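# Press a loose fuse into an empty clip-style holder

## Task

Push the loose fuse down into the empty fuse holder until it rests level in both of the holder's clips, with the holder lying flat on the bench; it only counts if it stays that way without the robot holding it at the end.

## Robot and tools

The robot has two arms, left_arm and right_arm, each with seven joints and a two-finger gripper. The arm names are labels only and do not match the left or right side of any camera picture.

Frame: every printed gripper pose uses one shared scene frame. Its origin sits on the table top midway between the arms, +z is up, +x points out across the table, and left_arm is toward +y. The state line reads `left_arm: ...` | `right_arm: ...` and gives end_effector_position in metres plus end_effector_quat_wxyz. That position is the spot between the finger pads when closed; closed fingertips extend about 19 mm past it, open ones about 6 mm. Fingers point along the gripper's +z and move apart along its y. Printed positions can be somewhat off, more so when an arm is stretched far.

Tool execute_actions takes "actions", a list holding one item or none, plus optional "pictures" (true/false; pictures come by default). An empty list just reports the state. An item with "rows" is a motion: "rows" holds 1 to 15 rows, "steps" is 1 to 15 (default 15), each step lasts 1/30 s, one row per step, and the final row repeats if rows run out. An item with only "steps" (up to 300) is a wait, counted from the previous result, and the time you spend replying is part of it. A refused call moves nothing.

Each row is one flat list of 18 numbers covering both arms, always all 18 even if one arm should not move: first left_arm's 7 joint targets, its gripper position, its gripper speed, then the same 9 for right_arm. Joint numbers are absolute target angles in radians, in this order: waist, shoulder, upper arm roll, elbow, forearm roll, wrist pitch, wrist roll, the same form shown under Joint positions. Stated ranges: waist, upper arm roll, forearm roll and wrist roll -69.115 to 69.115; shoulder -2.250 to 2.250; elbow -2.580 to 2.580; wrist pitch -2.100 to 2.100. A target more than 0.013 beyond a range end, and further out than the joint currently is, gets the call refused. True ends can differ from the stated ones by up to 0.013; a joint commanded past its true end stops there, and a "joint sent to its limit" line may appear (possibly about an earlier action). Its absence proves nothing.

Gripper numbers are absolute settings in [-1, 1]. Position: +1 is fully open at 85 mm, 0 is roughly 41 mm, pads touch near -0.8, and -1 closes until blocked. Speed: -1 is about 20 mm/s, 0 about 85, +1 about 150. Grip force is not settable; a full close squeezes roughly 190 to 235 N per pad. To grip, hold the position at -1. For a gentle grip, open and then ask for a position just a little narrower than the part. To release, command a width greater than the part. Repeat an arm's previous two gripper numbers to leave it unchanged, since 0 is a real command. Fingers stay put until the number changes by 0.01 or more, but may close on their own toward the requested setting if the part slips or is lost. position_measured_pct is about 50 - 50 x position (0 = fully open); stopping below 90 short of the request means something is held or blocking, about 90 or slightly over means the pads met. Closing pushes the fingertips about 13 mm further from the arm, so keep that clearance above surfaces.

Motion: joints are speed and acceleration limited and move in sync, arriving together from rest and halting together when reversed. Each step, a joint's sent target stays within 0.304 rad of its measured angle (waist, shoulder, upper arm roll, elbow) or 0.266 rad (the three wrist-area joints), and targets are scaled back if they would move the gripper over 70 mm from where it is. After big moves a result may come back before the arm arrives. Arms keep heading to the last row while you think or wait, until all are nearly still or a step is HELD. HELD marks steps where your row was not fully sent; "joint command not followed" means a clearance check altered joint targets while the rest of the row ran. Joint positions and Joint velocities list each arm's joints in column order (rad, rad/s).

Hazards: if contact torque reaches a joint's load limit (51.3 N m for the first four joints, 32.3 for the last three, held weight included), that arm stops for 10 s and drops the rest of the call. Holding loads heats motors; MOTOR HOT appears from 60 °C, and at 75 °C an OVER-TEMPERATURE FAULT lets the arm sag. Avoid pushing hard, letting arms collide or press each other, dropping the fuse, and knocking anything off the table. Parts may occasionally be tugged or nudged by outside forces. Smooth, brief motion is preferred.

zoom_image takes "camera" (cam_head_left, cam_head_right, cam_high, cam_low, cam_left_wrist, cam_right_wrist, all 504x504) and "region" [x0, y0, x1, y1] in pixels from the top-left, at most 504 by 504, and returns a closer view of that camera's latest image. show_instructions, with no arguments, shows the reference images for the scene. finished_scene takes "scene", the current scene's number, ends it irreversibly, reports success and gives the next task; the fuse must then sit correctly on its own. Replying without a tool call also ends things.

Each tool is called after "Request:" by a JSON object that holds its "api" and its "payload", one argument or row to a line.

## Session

Request:
{"api": "show_instructions", "payload": {

}}

Request:
{"api": "execute_actions", "payload": {
  "actions": []
}}

Reference images for this scene: Clip fuse holder page 1, Clip fuse holder page 2.

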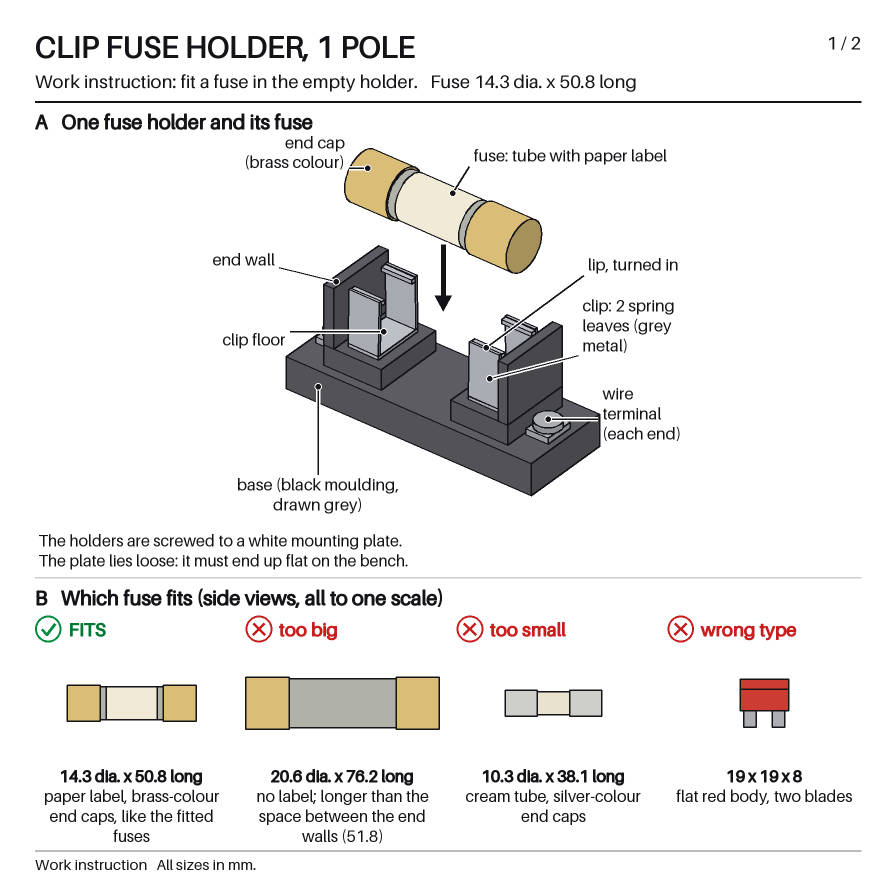

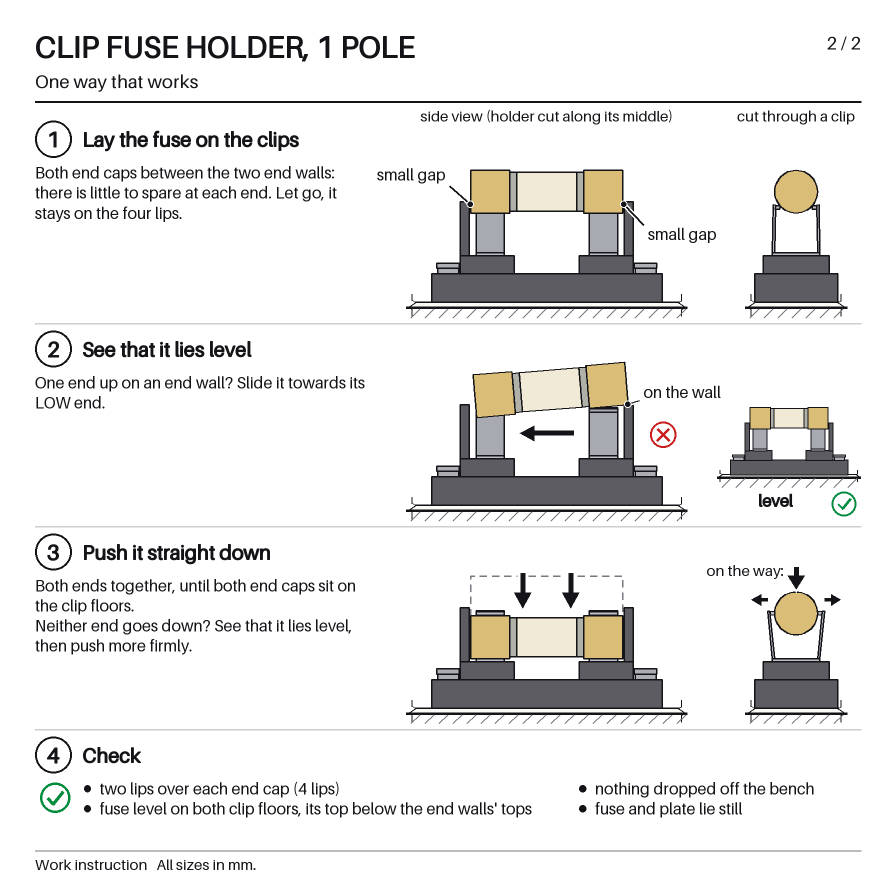

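Scene clock: 0.00 s of 4306.00 s.
left_arm: end_effector_position=(+0.4831, +0.8514, +0.2467) position_measured_pct=0.0 end_effector_quat_wxyz=(-0.018, +0.938, -0.341, +0.054) | right_arm: end_effector_position=(+0.4279, -0.2698, +0.1993) position_measured_pct=0.0 end_effector_quat_wxyz=(-0.002, -0.008, +1.000, -0.001)
Joint positions: left_arm=[-1.064  0.893 -0.287  0.666  0.322  1.548  2.973] | right_arm=[-0.058  0.432  0.002  1.66   0.001  1.055  1.519]
Joint velocities: left_arm=[ 0.001 -0.    -0.003  0.     0.001  0.     0.001] | right_arm=[-0. -0. -0. -0. -0.  0. -0.]

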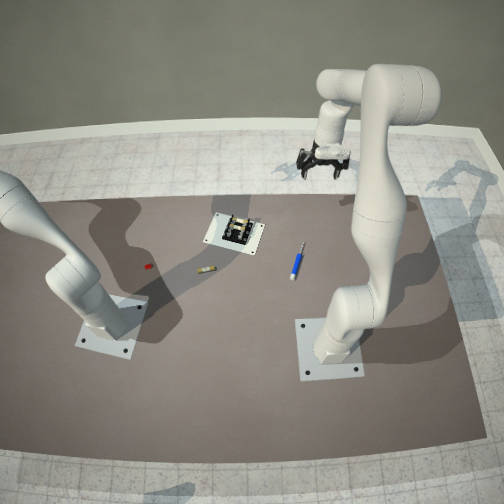

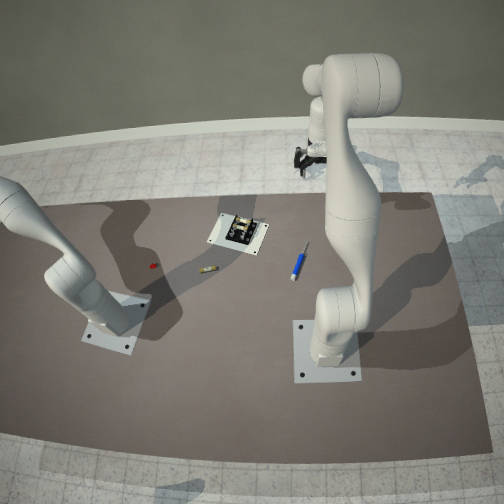

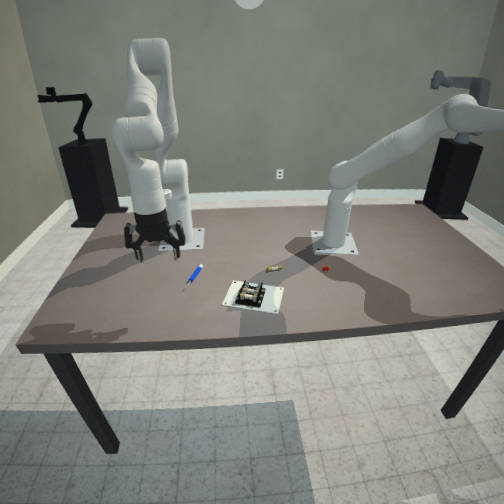

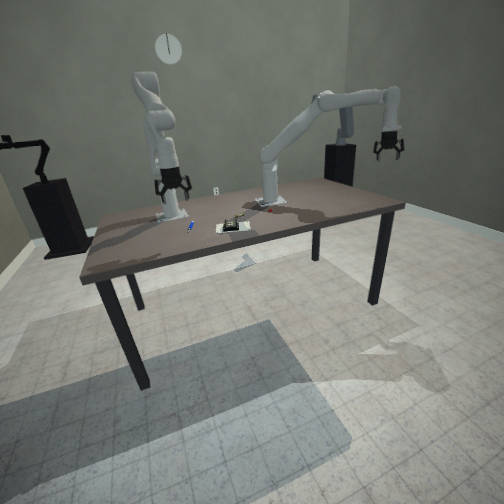

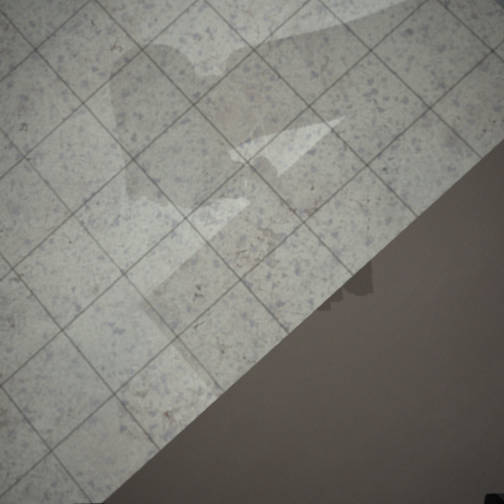

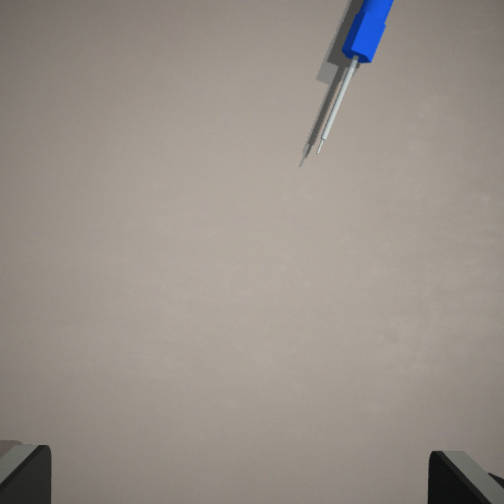

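Request:
{"api": "zoom_image", "payload": {
  "camera": "cam_head_left",
  "region": [130, 195, 300, 295]
}}

Region (130, 195, 300, 295) of cam_head_left's 504x504 image, scaled by 2.965, with more detail than that image has; it fills the top 296 rows of this view, and the rest is white.

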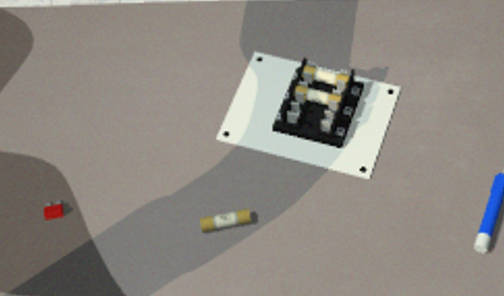

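Request:
{"api": "execute_actions", "payload": {
  "actions": [
    {"rows": [[-1.064,0.893,-0.287,0.666,0.322,1.548,2.973,1,0, -0.9799,0.3904,0.0,1.7239,0.0,1.028,2.381,0,0.5]], "steps": 15}
  ],
  "pictures": false
}}

Request:
{"api": "execute_actions", "payload": {
  "actions": [
    {"steps": 30}
  ]
}}

Scene clock: 2.80 s of 4306.00 s.
left_arm: end_effector_position=(+0.4827, +0.8514, +0.2465) position_measured_pct=0.0 end_effector_quat_wxyz=(-0.018, +0.939, -0.340, +0.054) | right_arm: end_effector_position=(+0.3824, -0.1113, +0.1998) position_measured_pct=48.0 end_effector_quat_wxyz=(-0.001, -0.349, +0.937, -0.001)
Joint positions: left_arm=[-1.064  0.893 -0.287  0.666  0.322  1.548  2.973] | right_arm=[-0.434  0.401  0.001  1.708  0.     1.034  1.839]
Joint velocities: left_arm=[-0.     0.001  0.003  0.     0.001 -0.     0.001] | right_arm=[-0.962 -0.035 -0.005  0.056 -0.002 -0.025  0.841]
Steps of this call (steps 1 to 69: nothing new was sent; steps 70 to 84: all 15 steps of this action). Readings (joint positions | what the end effector reports):
70: left_arm=[-1.064 0.893 -0.287 0.666 0.322 1.548 2.973] | right_arm=[-0.060 0.431 0.002 1.660 0.001 1.055 1.519] | left_arm position_measured_pct=0.0 | right_arm position_measured_pct=0.0
71: left_arm=[-1.064 0.893 -0.287 0.666 0.322 1.548 2.973] | right_arm=[-0.067 0.430 0.003 1.661 0.001 1.054 1.523] | left_arm position_measured_pct=0.0 | right_arm position_measured_pct=0.8
73: left_arm=[-1.064 0.893 -0.287 0.666 0.322 1.548 2.973] | right_arm=[-0.097 0.426 0.004 1.667 0.002 1.052 1.547] | left_arm position_measured_pct=0.0 | right_arm position_measured_pct=6.3
77: left_arm=[-1.064 0.893 -0.287 0.666 0.322 1.548 2.973] | right_arm=[-0.212 0.413 0.003 1.687 0.001 1.043 1.644] | left_arm position_measured_pct=0.0 | right_arm position_measured_pct=21.8
84: the state above

Scene clock: 3.80 s of 4306.00 s.
left_arm: end_effector_position=(+0.4827, +0.8514, +0.2465) position_measured_pct=0.0 end_effector_quat_wxyz=(-0.018, +0.939, -0.340, +0.054) | right_arm: end_effector_position=(+0.2361, +0.0701, +0.2000) position_measured_pct=49.6 end_effector_quat_wxyz=(+0.000, +0.783, -0.621, +0.000)
Joint positions: left_arm=[-1.064  0.893 -0.287  0.666  0.322  1.548  2.973] | right_arm=[-0.979  0.39  -0.     1.724 -0.     1.028  2.381]
Joint velocities: left_arm=[-0.001 -0.     0.     0.     0.     0.     0.001] | right_arm=[-0.005  0.     0.     0.001  0.001  0.001  0.001]
Steps of this call (steps 1 to 30: the robot went on to your last target). Readings (joint positions | what the end effector reports):
1: left_arm=[-1.064 0.893 -0.287 0.666 0.322 1.548 2.973] | right_arm=[-0.466 0.400 0.001 1.710 0.000 1.033 1.867] | left_arm position_measured_pct=0.0 | right_arm position_measured_pct=48.8
2: left_arm=[-1.064 0.893 -0.287 0.666 0.322 1.548 2.973] | right_arm=[-0.498 0.399 0.001 1.712 0.000 1.033 1.895] | left_arm position_measured_pct=0.0 | right_arm position_measured_pct=49.2
4: left_arm=[-1.064 0.893 -0.287 0.666 0.322 1.548 2.973] | right_arm=[-0.563 0.397 0.001 1.714 0.000 1.031 1.952] | left_arm position_measured_pct=0.0 | right_arm position_measured_pct=49.6
8: left_arm=[-1.064 0.893 -0.287 0.666 0.322 1.548 2.973] | right_arm=[-0.692 0.395 0.000 1.718 0.000 1.030 2.065] | left_arm position_measured_pct=0.0 | right_arm position_measured_pct=49.6
30: the state above

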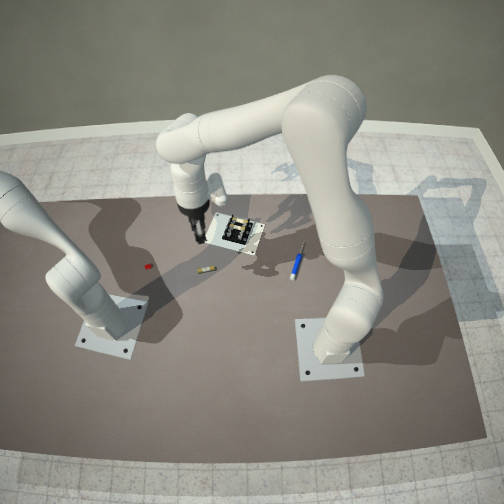

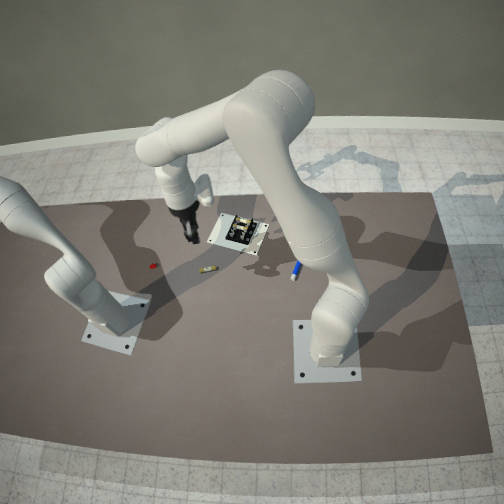

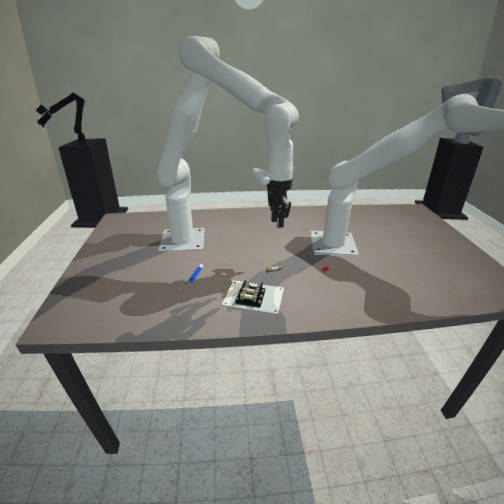

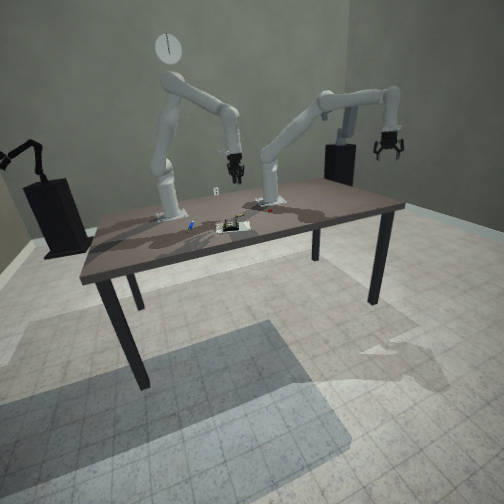

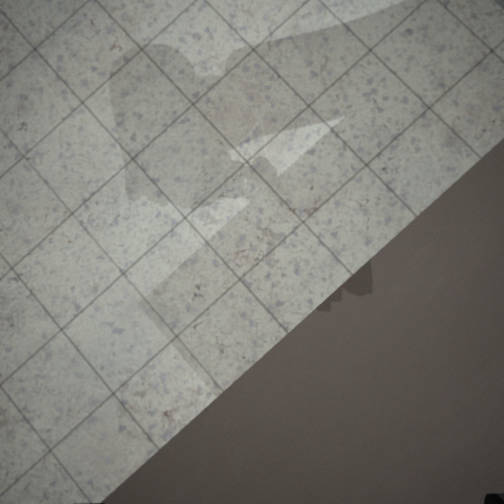

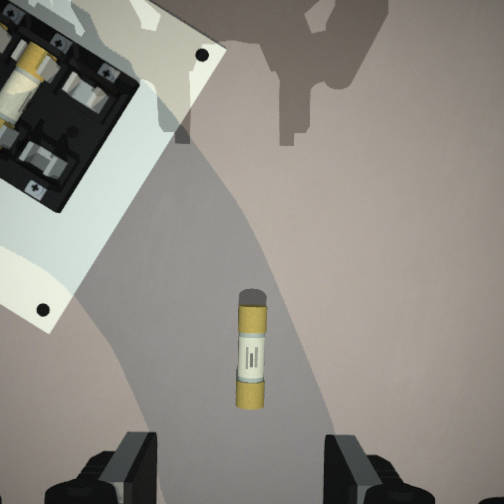

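Request:
{"api": "execute_actions", "payload": {
  "actions": [
    {"rows": [[-1.064,0.893,-0.287,0.666,0.322,1.548,2.973,1,0, -0.9936,0.6973,0.0,1.9193,0.0,0.5257,2.3492,0,0.5]], "steps": 15}
  ],
  "pictures": false
}}

Request:
{"api": "execute_actions", "payload": {
  "actions": [
    {"steps": 18}
  ]
}}

Scene clock: 5.77 s of 4306.00 s.
left_arm: end_effector_position=(+0.4827, +0.8514, +0.2465) position_measured_pct=0.0 end_effector_quat_wxyz=(-0.018, +0.939, -0.340, +0.054) | right_arm: end_effector_position=(+0.2264, +0.0651, +0.0421) position_measured_pct=49.6 end_effector_quat_wxyz=(+0.019, +0.778, -0.627, +0.002)
Joint positions: left_arm=[-1.064  0.893 -0.287  0.666  0.322  1.548  2.973] | right_arm=[-0.992  0.664 -0.     1.899  0.     0.618  2.353]
Joint velocities: left_arm=[-0.001  0.001 -0.001 -0.     0.001  0.001 -0.001] | right_arm=[-0.018  0.428  0.     0.27   0.    -1.208 -0.042]
Steps of this call (steps 1 to 15: the robot went on to your last target; steps 16 to 44: nothing new was sent; steps 45 to 59: all 15 steps of this action). Readings (joint positions | what the end effector reports):
45: left_arm=[-1.064 0.893 -0.287 0.666 0.322 1.548 2.973] | right_arm=[-0.980 0.392 0.000 1.724 0.000 1.027 2.381] | left_arm position_measured_pct=0.0 | right_arm position_measured_pct=49.6
46: left_arm=[-1.064 0.893 -0.287 0.666 0.322 1.548 2.973] | right_arm=[-0.980 0.398 0.000 1.727 0.000 1.023 2.380] | left_arm position_measured_pct=0.0 | right_arm position_measured_pct=49.6
48: left_arm=[-1.064 0.893 -0.287 0.666 0.322 1.548 2.973] | right_arm=[-0.982 0.427 0.000 1.743 0.000 0.999 2.378] | left_arm position_measured_pct=0.0 | right_arm position_measured_pct=49.6
52: left_arm=[-1.064 0.893 -0.287 0.666 0.322 1.548 2.973] | right_arm=[-0.986 0.530 0.000 1.808 0.000 0.896 2.367] | left_arm position_measured_pct=0.0 | right_arm position_measured_pct=49.6
59: the state above

Scene clock: 6.37 s of 4306.00 s.
left_arm: end_effector_position=(+0.4827, +0.8514, +0.2465) position_measured_pct=0.0 end_effector_quat_wxyz=(-0.018, +0.939, -0.340, +0.054) | right_arm: end_effector_position=(+0.2304, +0.0725, +0.0241) position_measured_pct=49.6 end_effector_quat_wxyz=(+0.000, +0.778, -0.628, +0.000)
Joint positions: left_arm=[-1.064  0.893 -0.287  0.666  0.322  1.548  2.973] | right_arm=[-0.994  0.697 -0.     1.919 -0.     0.526  2.349]
Joint velocities: left_arm=[ 0.    -0.001  0.    -0.     0.001  0.002  0.003] | right_arm=[-0.001  0.001 -0.    -0.001  0.    -0.    -0.002]
Steps of this call (steps 1 to 18: the robot went on to your last target). Readings (joint positions | what the end effector reports):
1: left_arm=[-1.064 0.893 -0.287 0.666 0.322 1.548 2.973] | right_arm=[-0.993 0.677 -0.000 1.907 -0.000 0.581 2.351] | left_arm position_measured_pct=0.0 | right_arm position_measured_pct=49.6
2: left_arm=[-1.064 0.893 -0.287 0.666 0.322 1.548 2.973] | right_arm=[-0.993 0.685 -0.000 1.913 -0.000 0.553 2.350] | left_arm position_measured_pct=0.0 | right_arm position_measured_pct=49.6
4: left_arm=[-1.064 0.893 -0.287 0.666 0.322 1.548 2.973] | right_arm=[-0.993 0.692 -0.000 1.919 -0.000 0.529 2.349] | left_arm position_measured_pct=0.0 | right_arm position_measured_pct=49.6
8: left_arm=[-1.064 0.893 -0.287 0.666 0.322 1.548 2.973] | right_arm=[-0.994 0.696 -0.000 1.919 0.000 0.526 2.349] | left_arm position_measured_pct=0.0 | right_arm position_measured_pct=49.6
18: the state above

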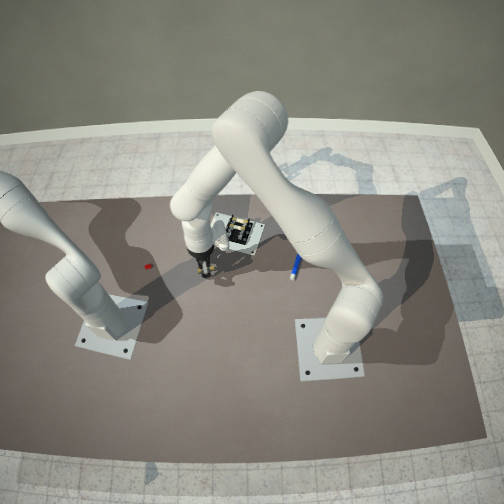

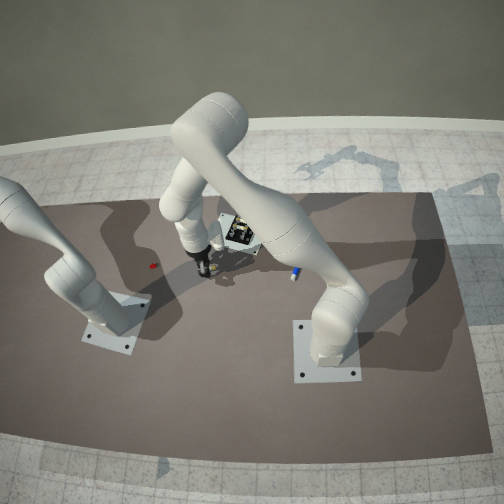

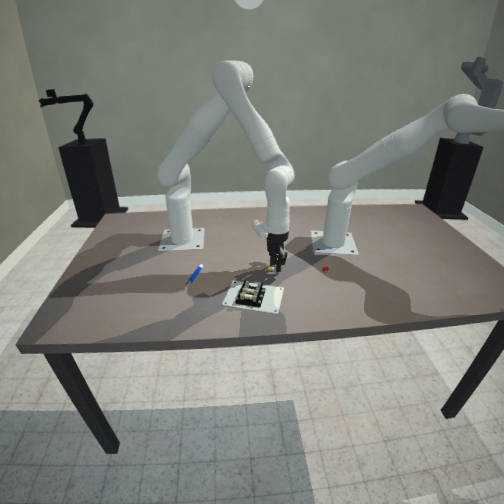

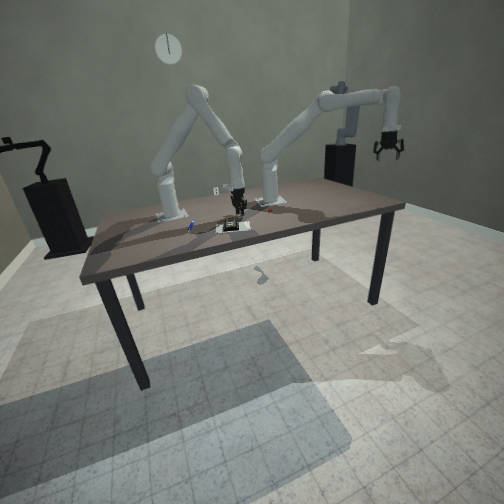

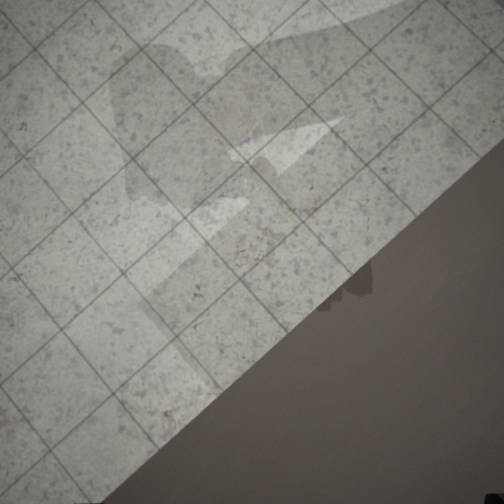

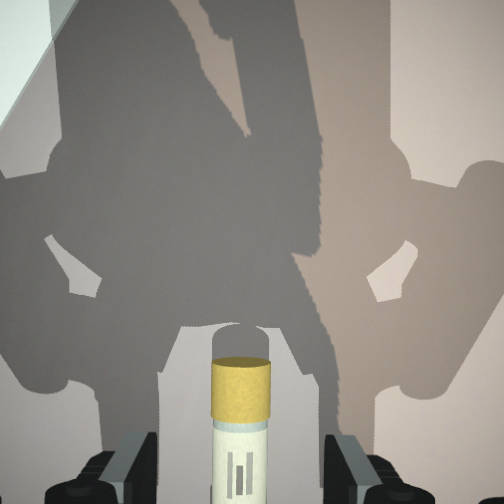

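Request:
{"api": "execute_actions", "payload": {
  "actions": [
    {"rows": [[-1.064,0.893,-0.287,0.666,0.322,1.548,2.973,1,0, -0.9895,0.7016,0.0,1.9267,0.0,0.514,2.3533,0,0.5]], "steps": 8}
  ],
  "pictures": false
}}

Request:
{"api": "execute_actions", "payload": {
  "actions": [
    {"rows": [[-1.064,0.893,-0.287,0.666,0.322,1.548,2.973,1,0, -0.9895,0.7016,0.0,1.9267,0.0,0.514,2.3533,-1,-0.3]], "steps": 15}
  ]
}}

Scene clock: 7.77 s of 4306.00 s.
left_arm: end_effector_position=(+0.4827, +0.8514, +0.2465) position_measured_pct=0.0 end_effector_quat_wxyz=(-0.018, +0.939, -0.340, +0.054) | right_arm: end_effector_position=(+0.2308, +0.0700, +0.0211) position_measured_pct=49.6 end_effector_quat_wxyz=(+0.000, +0.778, -0.628, +0.000)
Joint positions: left_arm=[-1.064  0.893 -0.287  0.666  0.322  1.548  2.973] | right_arm=[-0.99   0.701  0.     1.927 -0.     0.514  2.353]
Joint velocities: left_arm=[ 0.001  0.     0.     0.     0.    -0.001 -0.003] | right_arm=[ 0.     0.001 -0.     0.     0.001 -0.001 -0.001]
Steps of this call (steps 1 to 15: the robot went on to your last target; steps 16 to 34: nothing new was sent; steps 35 to 42: all 8 steps of this action). Readings (joint positions | what the end effector reports):
35: left_arm=[-1.064 0.893 -0.287 0.666 0.322 1.548 2.973] | right_arm=[-0.993 0.698 -0.000 1.920 -0.000 0.524 2.350] | left_arm position_measured_pct=0.0 | right_arm position_measured_pct=49.6
36: left_arm=[-1.064 0.893 -0.287 0.666 0.322 1.548 2.973] | right_arm=[-0.991 0.700 -0.000 1.923 -0.000 0.519 2.351] | left_arm position_measured_pct=0.0 | right_arm position_measured_pct=49.6
38: left_arm=[-1.064 0.893 -0.287 0.666 0.322 1.548 2.973] | right_arm=[-0.990 0.701 0.000 1.926 0.000 0.515 2.353] | left_arm position_measured_pct=0.0 | right_arm position_measured_pct=49.6
42: the state above

Scene clock: 8.27 s of 4306.00 s.
left_arm: end_effector_position=(+0.4827, +0.8514, +0.2465) position_measured_pct=0.0 end_effector_quat_wxyz=(-0.018, +0.939, -0.340, +0.054) | right_arm: end_effector_position=(+0.2309, +0.0700, +0.0212) position_measured_pct=77.8 end_effector_quat_wxyz=(+0.000, +0.778, -0.628, +0.000)
Joint positions: left_arm=[-1.064  0.893 -0.287  0.666  0.322  1.548  2.973] | right_arm=[-0.989  0.701  0.     1.927 -0.     0.514  2.353]
Joint velocities: left_arm=[-0.001  0.002  0.001 -0.    -0.002 -0.    -0.   ] | right_arm=[-0.    -0.005  0.    -0.001  0.     0.003  0.004]
Steps of this call (steps 1 to 15: all 15 steps of this action). Readings (joint positions | what the end effector reports):
1: left_arm=[-1.064 0.893 -0.287 0.666 0.322 1.548 2.973] | right_arm=[-0.990 0.702 -0.000 1.927 -0.000 0.514 2.353] | left_arm position_measured_pct=0.0 | right_arm position_measured_pct=49.6
2: left_arm=[-1.064 0.893 -0.287 0.666 0.322 1.548 2.973] | right_arm=[-0.990 0.702 -0.000 1.927 -0.000 0.514 2.353] | left_arm position_measured_pct=0.0 | right_arm position_measured_pct=50.4
4: left_arm=[-1.064 0.893 -0.287 0.666 0.322 1.548 2.973] | right_arm=[-0.990 0.702 0.000 1.927 0.000 0.514 2.353] | left_arm position_measured_pct=0.0 | right_arm position_measured_pct=53.2
8: left_arm=[-1.064 0.893 -0.287 0.666 0.322 1.548 2.973] | right_arm=[-0.990 0.702 0.000 1.927 0.000 0.514 2.353] | left_arm position_measured_pct=0.0 | right_arm position_measured_pct=61.9
15: the state above

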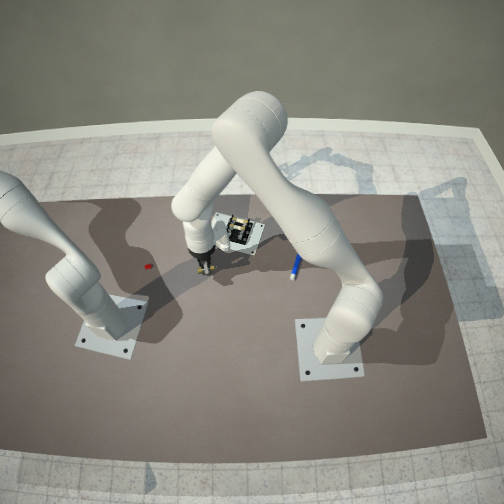

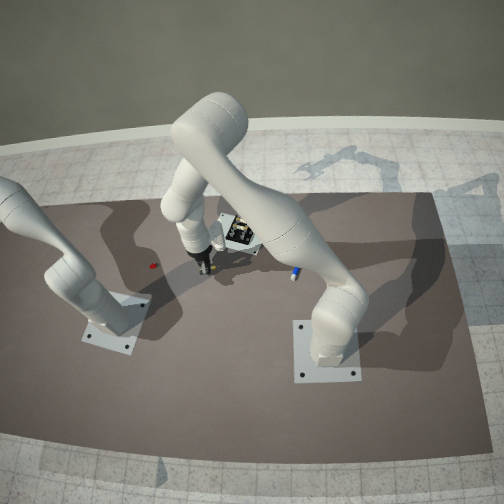

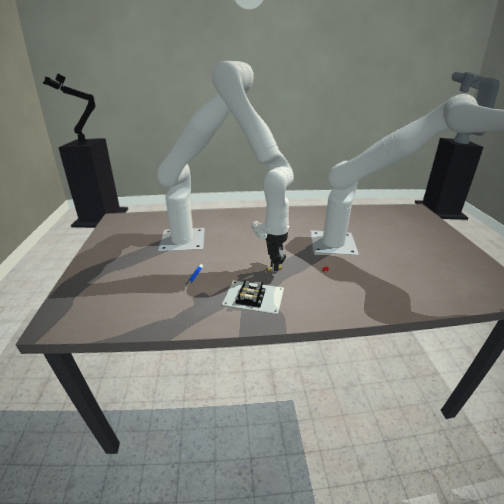

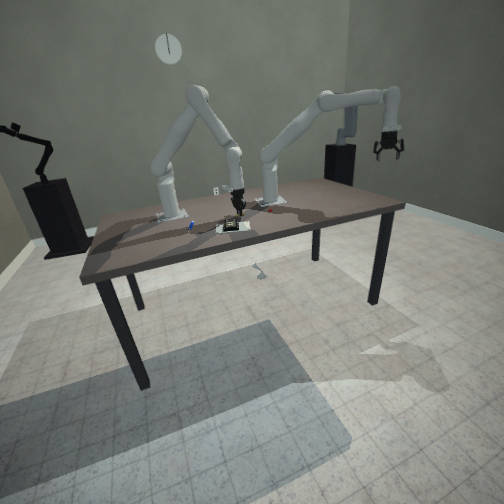

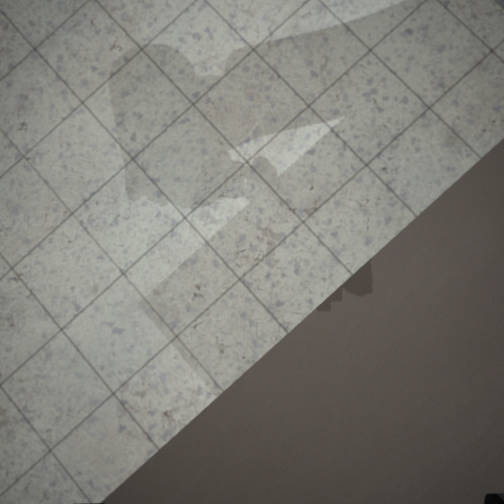

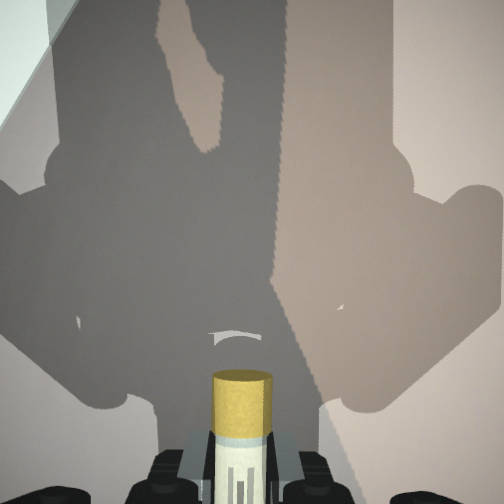

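Request:
{"api": "execute_actions", "payload": {
  "actions": [
    {"rows": [[-1.064,0.893,-0.287,0.666,0.322,1.548,2.973,1,0, -0.9895,0.5831,0.0,1.8307,0.0,0.7285,2.3533,-1,-0.3],[-1.064,0.893,-0.287,0.666,0.322,1.548,2.973,1,0, -0.9895,0.5831,0.0,1.8307,0.0,0.7285,2.3533,-1,-0.3],[-1.064,0.893,-0.287,0.666,0.322,1.548,2.973,1,0, -0.9895,0.5831,0.0,1.8307,0.0,0.7285,2.3533,-1,-0.3],[-1.064,0.893,-0.287,0.666,0.322,1.548,2.973,1,0, -0.9895,0.5831,0.0,1.8307,0.0,0.7285,2.3533,-1,-0.3],[-1.064,0.893,-0.287,0.666,0.322,1.548,2.973,1,0, -0.9895,0.5831,0.0,1.8307,0.0,0.7285,2.3533,-1,-0.3],[-1.064,0.893,-0.287,0.666,0.322,1.548,2.973,1,0, -0.9895,0.5831,0.0,1.8307,0.0,0.7285,2.3533,-1,-0.3],[-1.064,0.893,-0.287,0.666,0.322,1.548,2.973,1,0, -0.6706,0.5831,0.0,1.8307,0.0,0.7285,2.1502,-1,-0.3]], "steps": 15}
  ],
  "pictures": false
}}

Request:
{"api": "execute_actions", "payload": {
  "actions": [
    {"steps": 20}
  ]
}}

Scene clock: 10.47 s of 4306.00 s.
left_arm: end_effector_position=(+0.4827, +0.8514, +0.2465) position_measured_pct=0.0 end_effector_quat_wxyz=(-0.018, +0.939, -0.340, +0.054) | right_arm: end_effector_position=(+0.2988, +0.0291, +0.0882) position_measured_pct=81.7 end_effector_quat_wxyz=(-0.001, -0.677, +0.736, +0.000)
Joint positions: left_arm=[-1.064  0.893 -0.287  0.666  0.322  1.548  2.973] | right_arm=[-0.807  0.586 -0.001  1.833 -0.     0.725  2.241]
Joint velocities: left_arm=[ 0.     0.    -0.     0.     0.001 -0.    -0.   ] | right_arm=[ 0.932 -0.013  0.012 -0.017  0.001  0.012 -0.622]
Steps of this call (steps 1 to 15: the robot went on to your last target; steps 16 to 51: nothing new was sent; steps 52 to 66: all 15 steps of this action). Readings (joint positions | what the end effector reports):
52: left_arm=[-1.064 0.893 -0.287 0.666 0.322 1.548 2.973] | right_arm=[-0.989 0.700 0.000 1.926 0.000 0.516 2.353] | left_arm position_measured_pct=0.0 | right_arm position_measured_pct=81.7
53: left_arm=[-1.064 0.893 -0.287 0.666 0.322 1.548 2.973] | right_arm=[-0.989 0.693 -0.000 1.922 -0.000 0.525 2.353] | left_arm position_measured_pct=0.0 | right_arm position_measured_pct=81.7
55: left_arm=[-1.064 0.893 -0.287 0.666 0.322 1.548 2.973] | right_arm=[-0.989 0.664 -0.000 1.901 -0.000 0.574 2.353] | left_arm position_measured_pct=0.0 | right_arm position_measured_pct=81.7
59: left_arm=[-1.064 0.893 -0.287 0.666 0.322 1.548 2.973] | right_arm=[-0.982 0.595 -0.001 1.840 -0.001 0.706 2.350] | left_arm position_measured_pct=0.0 | right_arm position_measured_pct=81.7
66: the state above

Scene clock: 11.13 s of 4306.00 s.
left_arm: end_effector_position=(+0.4827, +0.8514, +0.2465) position_measured_pct=0.0 end_effector_quat_wxyz=(-0.018, +0.939, -0.340, +0.054) | right_arm: end_effector_position=(+0.3378, -0.0167, +0.0900) position_measured_pct=81.7 end_effector_quat_wxyz=(-0.000, -0.590, +0.808, -0.000)
Joint positions: left_arm=[-1.064  0.893 -0.287  0.666  0.322  1.548  2.973] | right_arm=[-0.671  0.583  0.     1.831  0.     0.728  2.15 ]
Joint velocities: left_arm=[ 0.    -0.001 -0.002 -0.    -0.     0.    -0.   ] | right_arm=[ 0.001  0.001 -0.     0.    -0.    -0.    -0.001]
Steps of this call (steps 1 to 20: the robot went on to your last target). Readings (joint positions | what the end effector reports):
1: left_arm=[-1.064 0.893 -0.287 0.666 0.322 1.548 2.973] | right_arm=[-0.776 0.586 -0.000 1.832 -0.000 0.725 2.220] | left_arm position_measured_pct=0.0 | right_arm position_measured_pct=81.7
2: left_arm=[-1.064 0.893 -0.287 0.666 0.322 1.548 2.973] | right_arm=[-0.748 0.585 0.000 1.832 0.000 0.726 2.201] | left_arm position_measured_pct=0.0 | right_arm position_measured_pct=81.7
4: left_arm=[-1.064 0.893 -0.287 0.666 0.322 1.548 2.973] | right_arm=[-0.705 0.584 0.002 1.831 0.001 0.727 2.170] | left_arm position_measured_pct=0.0 | right_arm position_measured_pct=81.7
8: left_arm=[-1.064 0.893 -0.287 0.666 0.322 1.548 2.973] | right_arm=[-0.678 0.583 0.002 1.831 0.000 0.729 2.150] | left_arm position_measured_pct=0.0 | right_arm position_measured_pct=81.7
20: the state above

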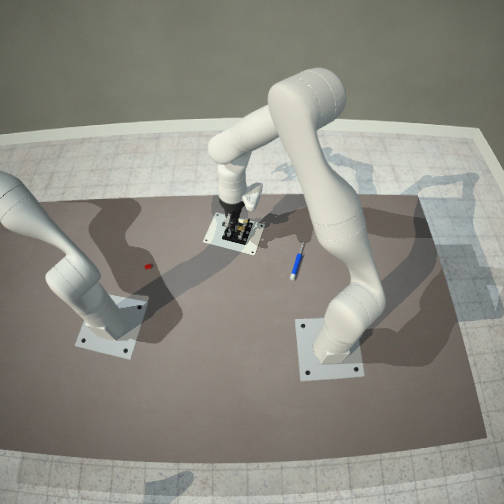

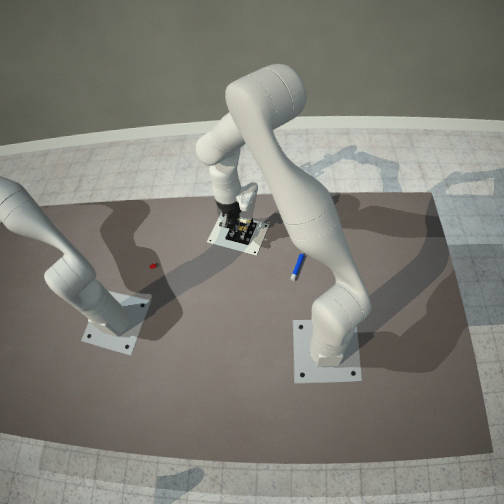

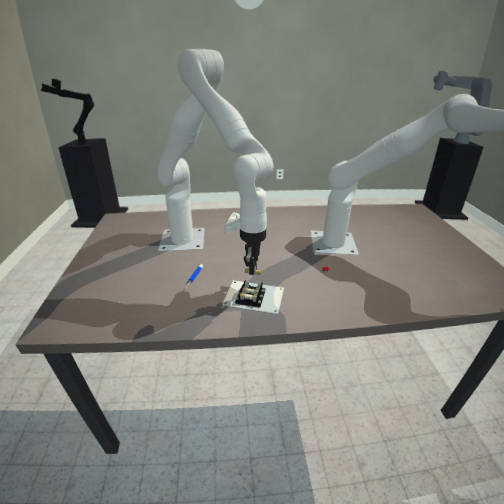

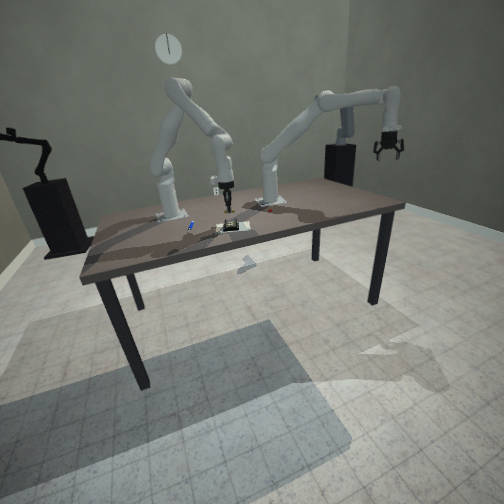

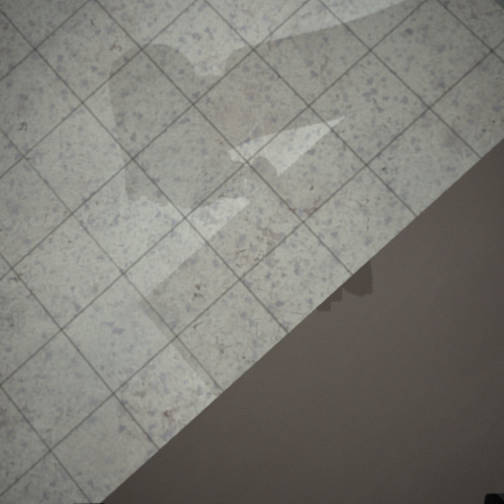

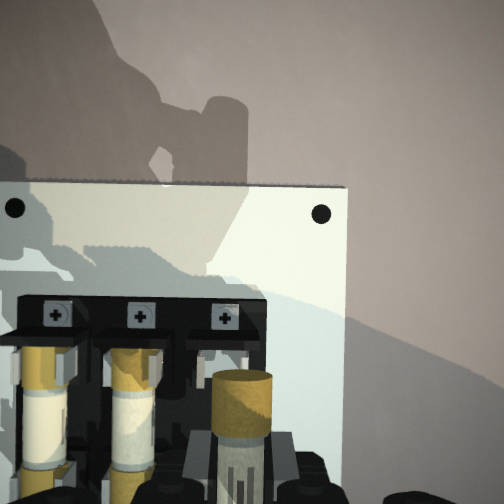

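Request:
{"api": "zoom_image", "payload": {
  "camera": "cam_right_wrist",
  "region": [140, 290, 320, 440]
}}

Region (140, 290, 320, 440) of cam_right_wrist's 504x504 image, scaled by 2.800.

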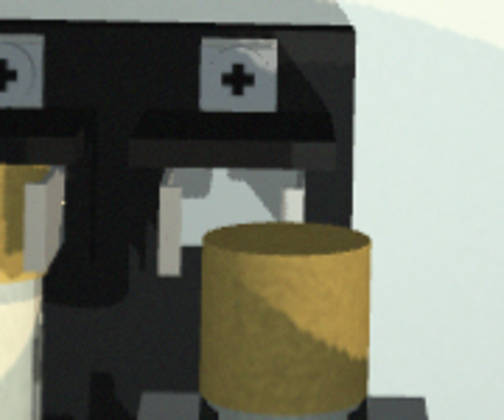

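Request:
{"api": "execute_actions", "payload": {
  "actions": [
    {"rows": [[-1.064,0.893,-0.287,0.666,0.322,1.548,2.973,1,0, -0.6608,0.647,0.0,1.839,0.0,0.6563,2.156,-1,-0.3]], "steps": 15}
  ],
  "pictures": false
}}

Request:
{"api": "execute_actions", "payload": {
  "actions": [
    {"steps": 5}
  ]
}}

Request:
{"api": "zoom_image", "payload": {
  "camera": "cam_right_wrist",
  "region": [160, 310, 320, 430]
}}

Scene clock: 13.60 s of 4306.00 s.
left_arm: end_effector_position=(+0.4827, +0.8514, +0.2465) position_measured_pct=0.0 end_effector_quat_wxyz=(-0.018, +0.939, -0.340, +0.054) | right_arm: end_effector_position=(+0.3439, -0.0174, +0.0603) position_measured_pct=81.7 end_effector_quat_wxyz=(-0.000, -0.588, +0.809, -0.000)
Joint positions: left_arm=[-1.064  0.893 -0.287  0.666  0.322  1.548  2.973] | right_arm=[-0.661  0.647  0.     1.839  0.     0.656  2.156]
Joint velocities: left_arm=[-0.002 -0.001  0.001 -0.     0.001 -0.001  0.001] | right_arm=[ 0.001  0.005  0.     0.001 -0.001 -0.     0.001]
Steps of this call (steps 1 to 15: the robot went on to your last target; steps 16 to 59: nothing new was sent; steps 60 to 74: all 15 steps of this action). Readings (joint positions | what the end effector reports):
60: left_arm=[-1.064 0.893 -0.287 0.666 0.322 1.548 2.973] | right_arm=[-0.670 0.585 -0.000 1.831 -0.000 0.728 2.150] | left_arm position_measured_pct=0.0 | right_arm position_measured_pct=81.7
61: left_arm=[-1.064 0.893 -0.287 0.666 0.322 1.548 2.973] | right_arm=[-0.669 0.591 -0.000 1.831 -0.000 0.722 2.151] | left_arm position_measured_pct=0.0 | right_arm position_measured_pct=81.7
63: left_arm=[-1.064 0.893 -0.287 0.666 0.322 1.548 2.973] | right_arm=[-0.665 0.620 -0.000 1.834 -0.000 0.692 2.153] | left_arm position_measured_pct=0.0 | right_arm position_measured_pct=81.7
67: left_arm=[-1.064 0.893 -0.287 0.666 0.322 1.548 2.973] | right_arm=[-0.661 0.644 0.000 1.839 0.000 0.657 2.156] | left_arm position_measured_pct=0.0 | right_arm position_measured_pct=81.7
74: the state above

Scene clock: 13.77 s of 4306.00 s.
left_arm: end_effector_position=(+0.4827, +0.8514, +0.2465) position_measured_pct=0.0 end_effector_quat_wxyz=(-0.018, +0.939, -0.340, +0.054) | right_arm: end_effector_position=(+0.3439, -0.0175, +0.0601) position_measured_pct=81.7 end_effector_quat_wxyz=(-0.000, -0.588, +0.809, -0.000)
Joint positions: left_arm=[-1.064  0.893 -0.287  0.666  0.322  1.548  2.973] | right_arm=[-0.661  0.647  0.     1.839  0.     0.656  2.156]
Joint velocities: left_arm=[ 0.001 -0.001  0.001 -0.    -0.002 -0.     0.   ] | right_arm=[ 0.001  0.001  0.     0.     0.    -0.001 -0.001]
Steps of this call (steps 1 to 5: the robot went on to your last target). Readings (joint positions | what the end effector reports):
1: left_arm=[-1.064 0.893 -0.287 0.666 0.322 1.548 2.973] | right_arm=[-0.661 0.647 0.000 1.839 0.000 0.656 2.156] | left_arm position_measured_pct=0.0 | right_arm position_measured_pct=81.7
2: left_arm=[-1.064 0.893 -0.287 0.666 0.322 1.548 2.973] | right_arm=[-0.661 0.647 0.000 1.839 0.000 0.656 2.156] | left_arm position_measured_pct=0.0 | right_arm position_measured_pct=81.7
4: left_arm=[-1.064 0.893 -0.287 0.666 0.322 1.548 2.973] | right_arm=[-0.661 0.647 0.000 1.839 0.000 0.656 2.156] | left_arm position_measured_pct=0.0 | right_arm position_measured_pct=81.7
5: the state above

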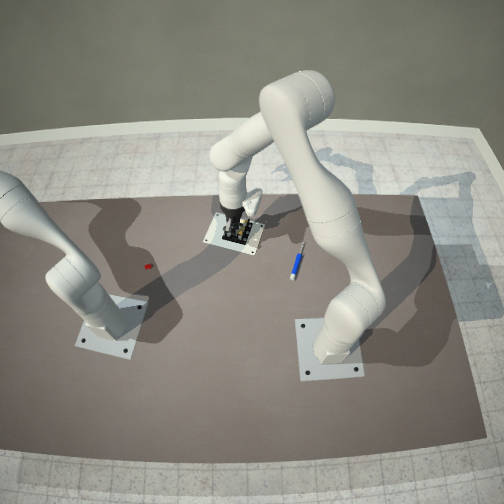

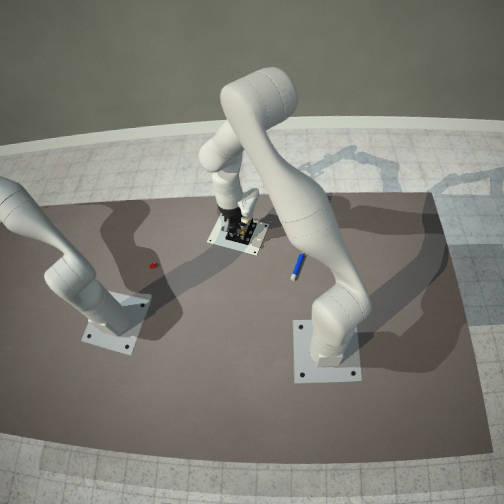

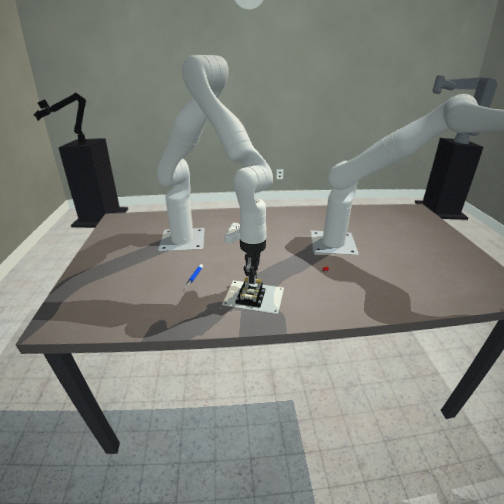

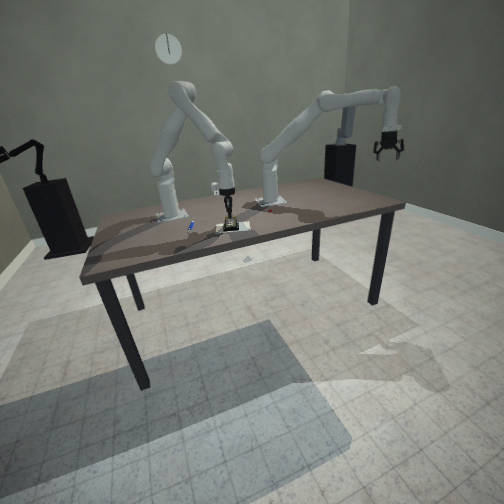

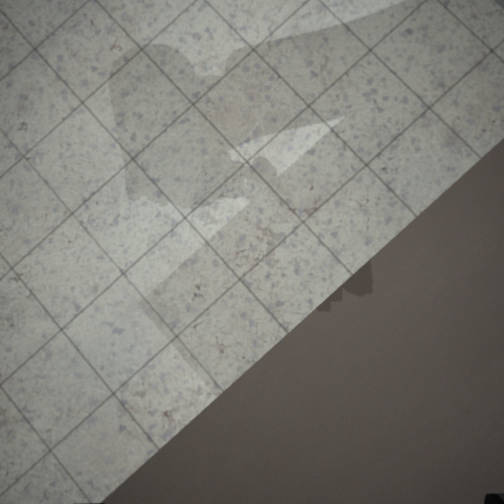

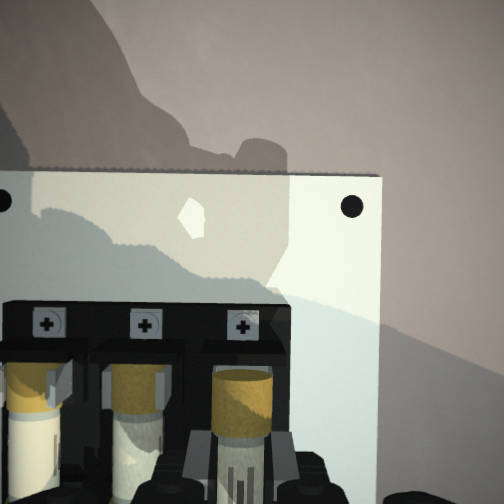

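Region (160, 310, 320, 430) of cam_right_wrist's 504x504 image, scaled by 3.150; it fills the top 378 rows of this view, and the rest is white.

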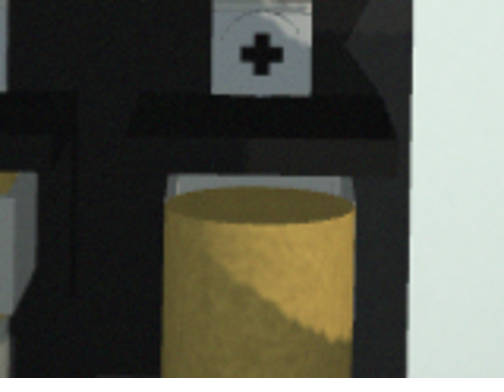

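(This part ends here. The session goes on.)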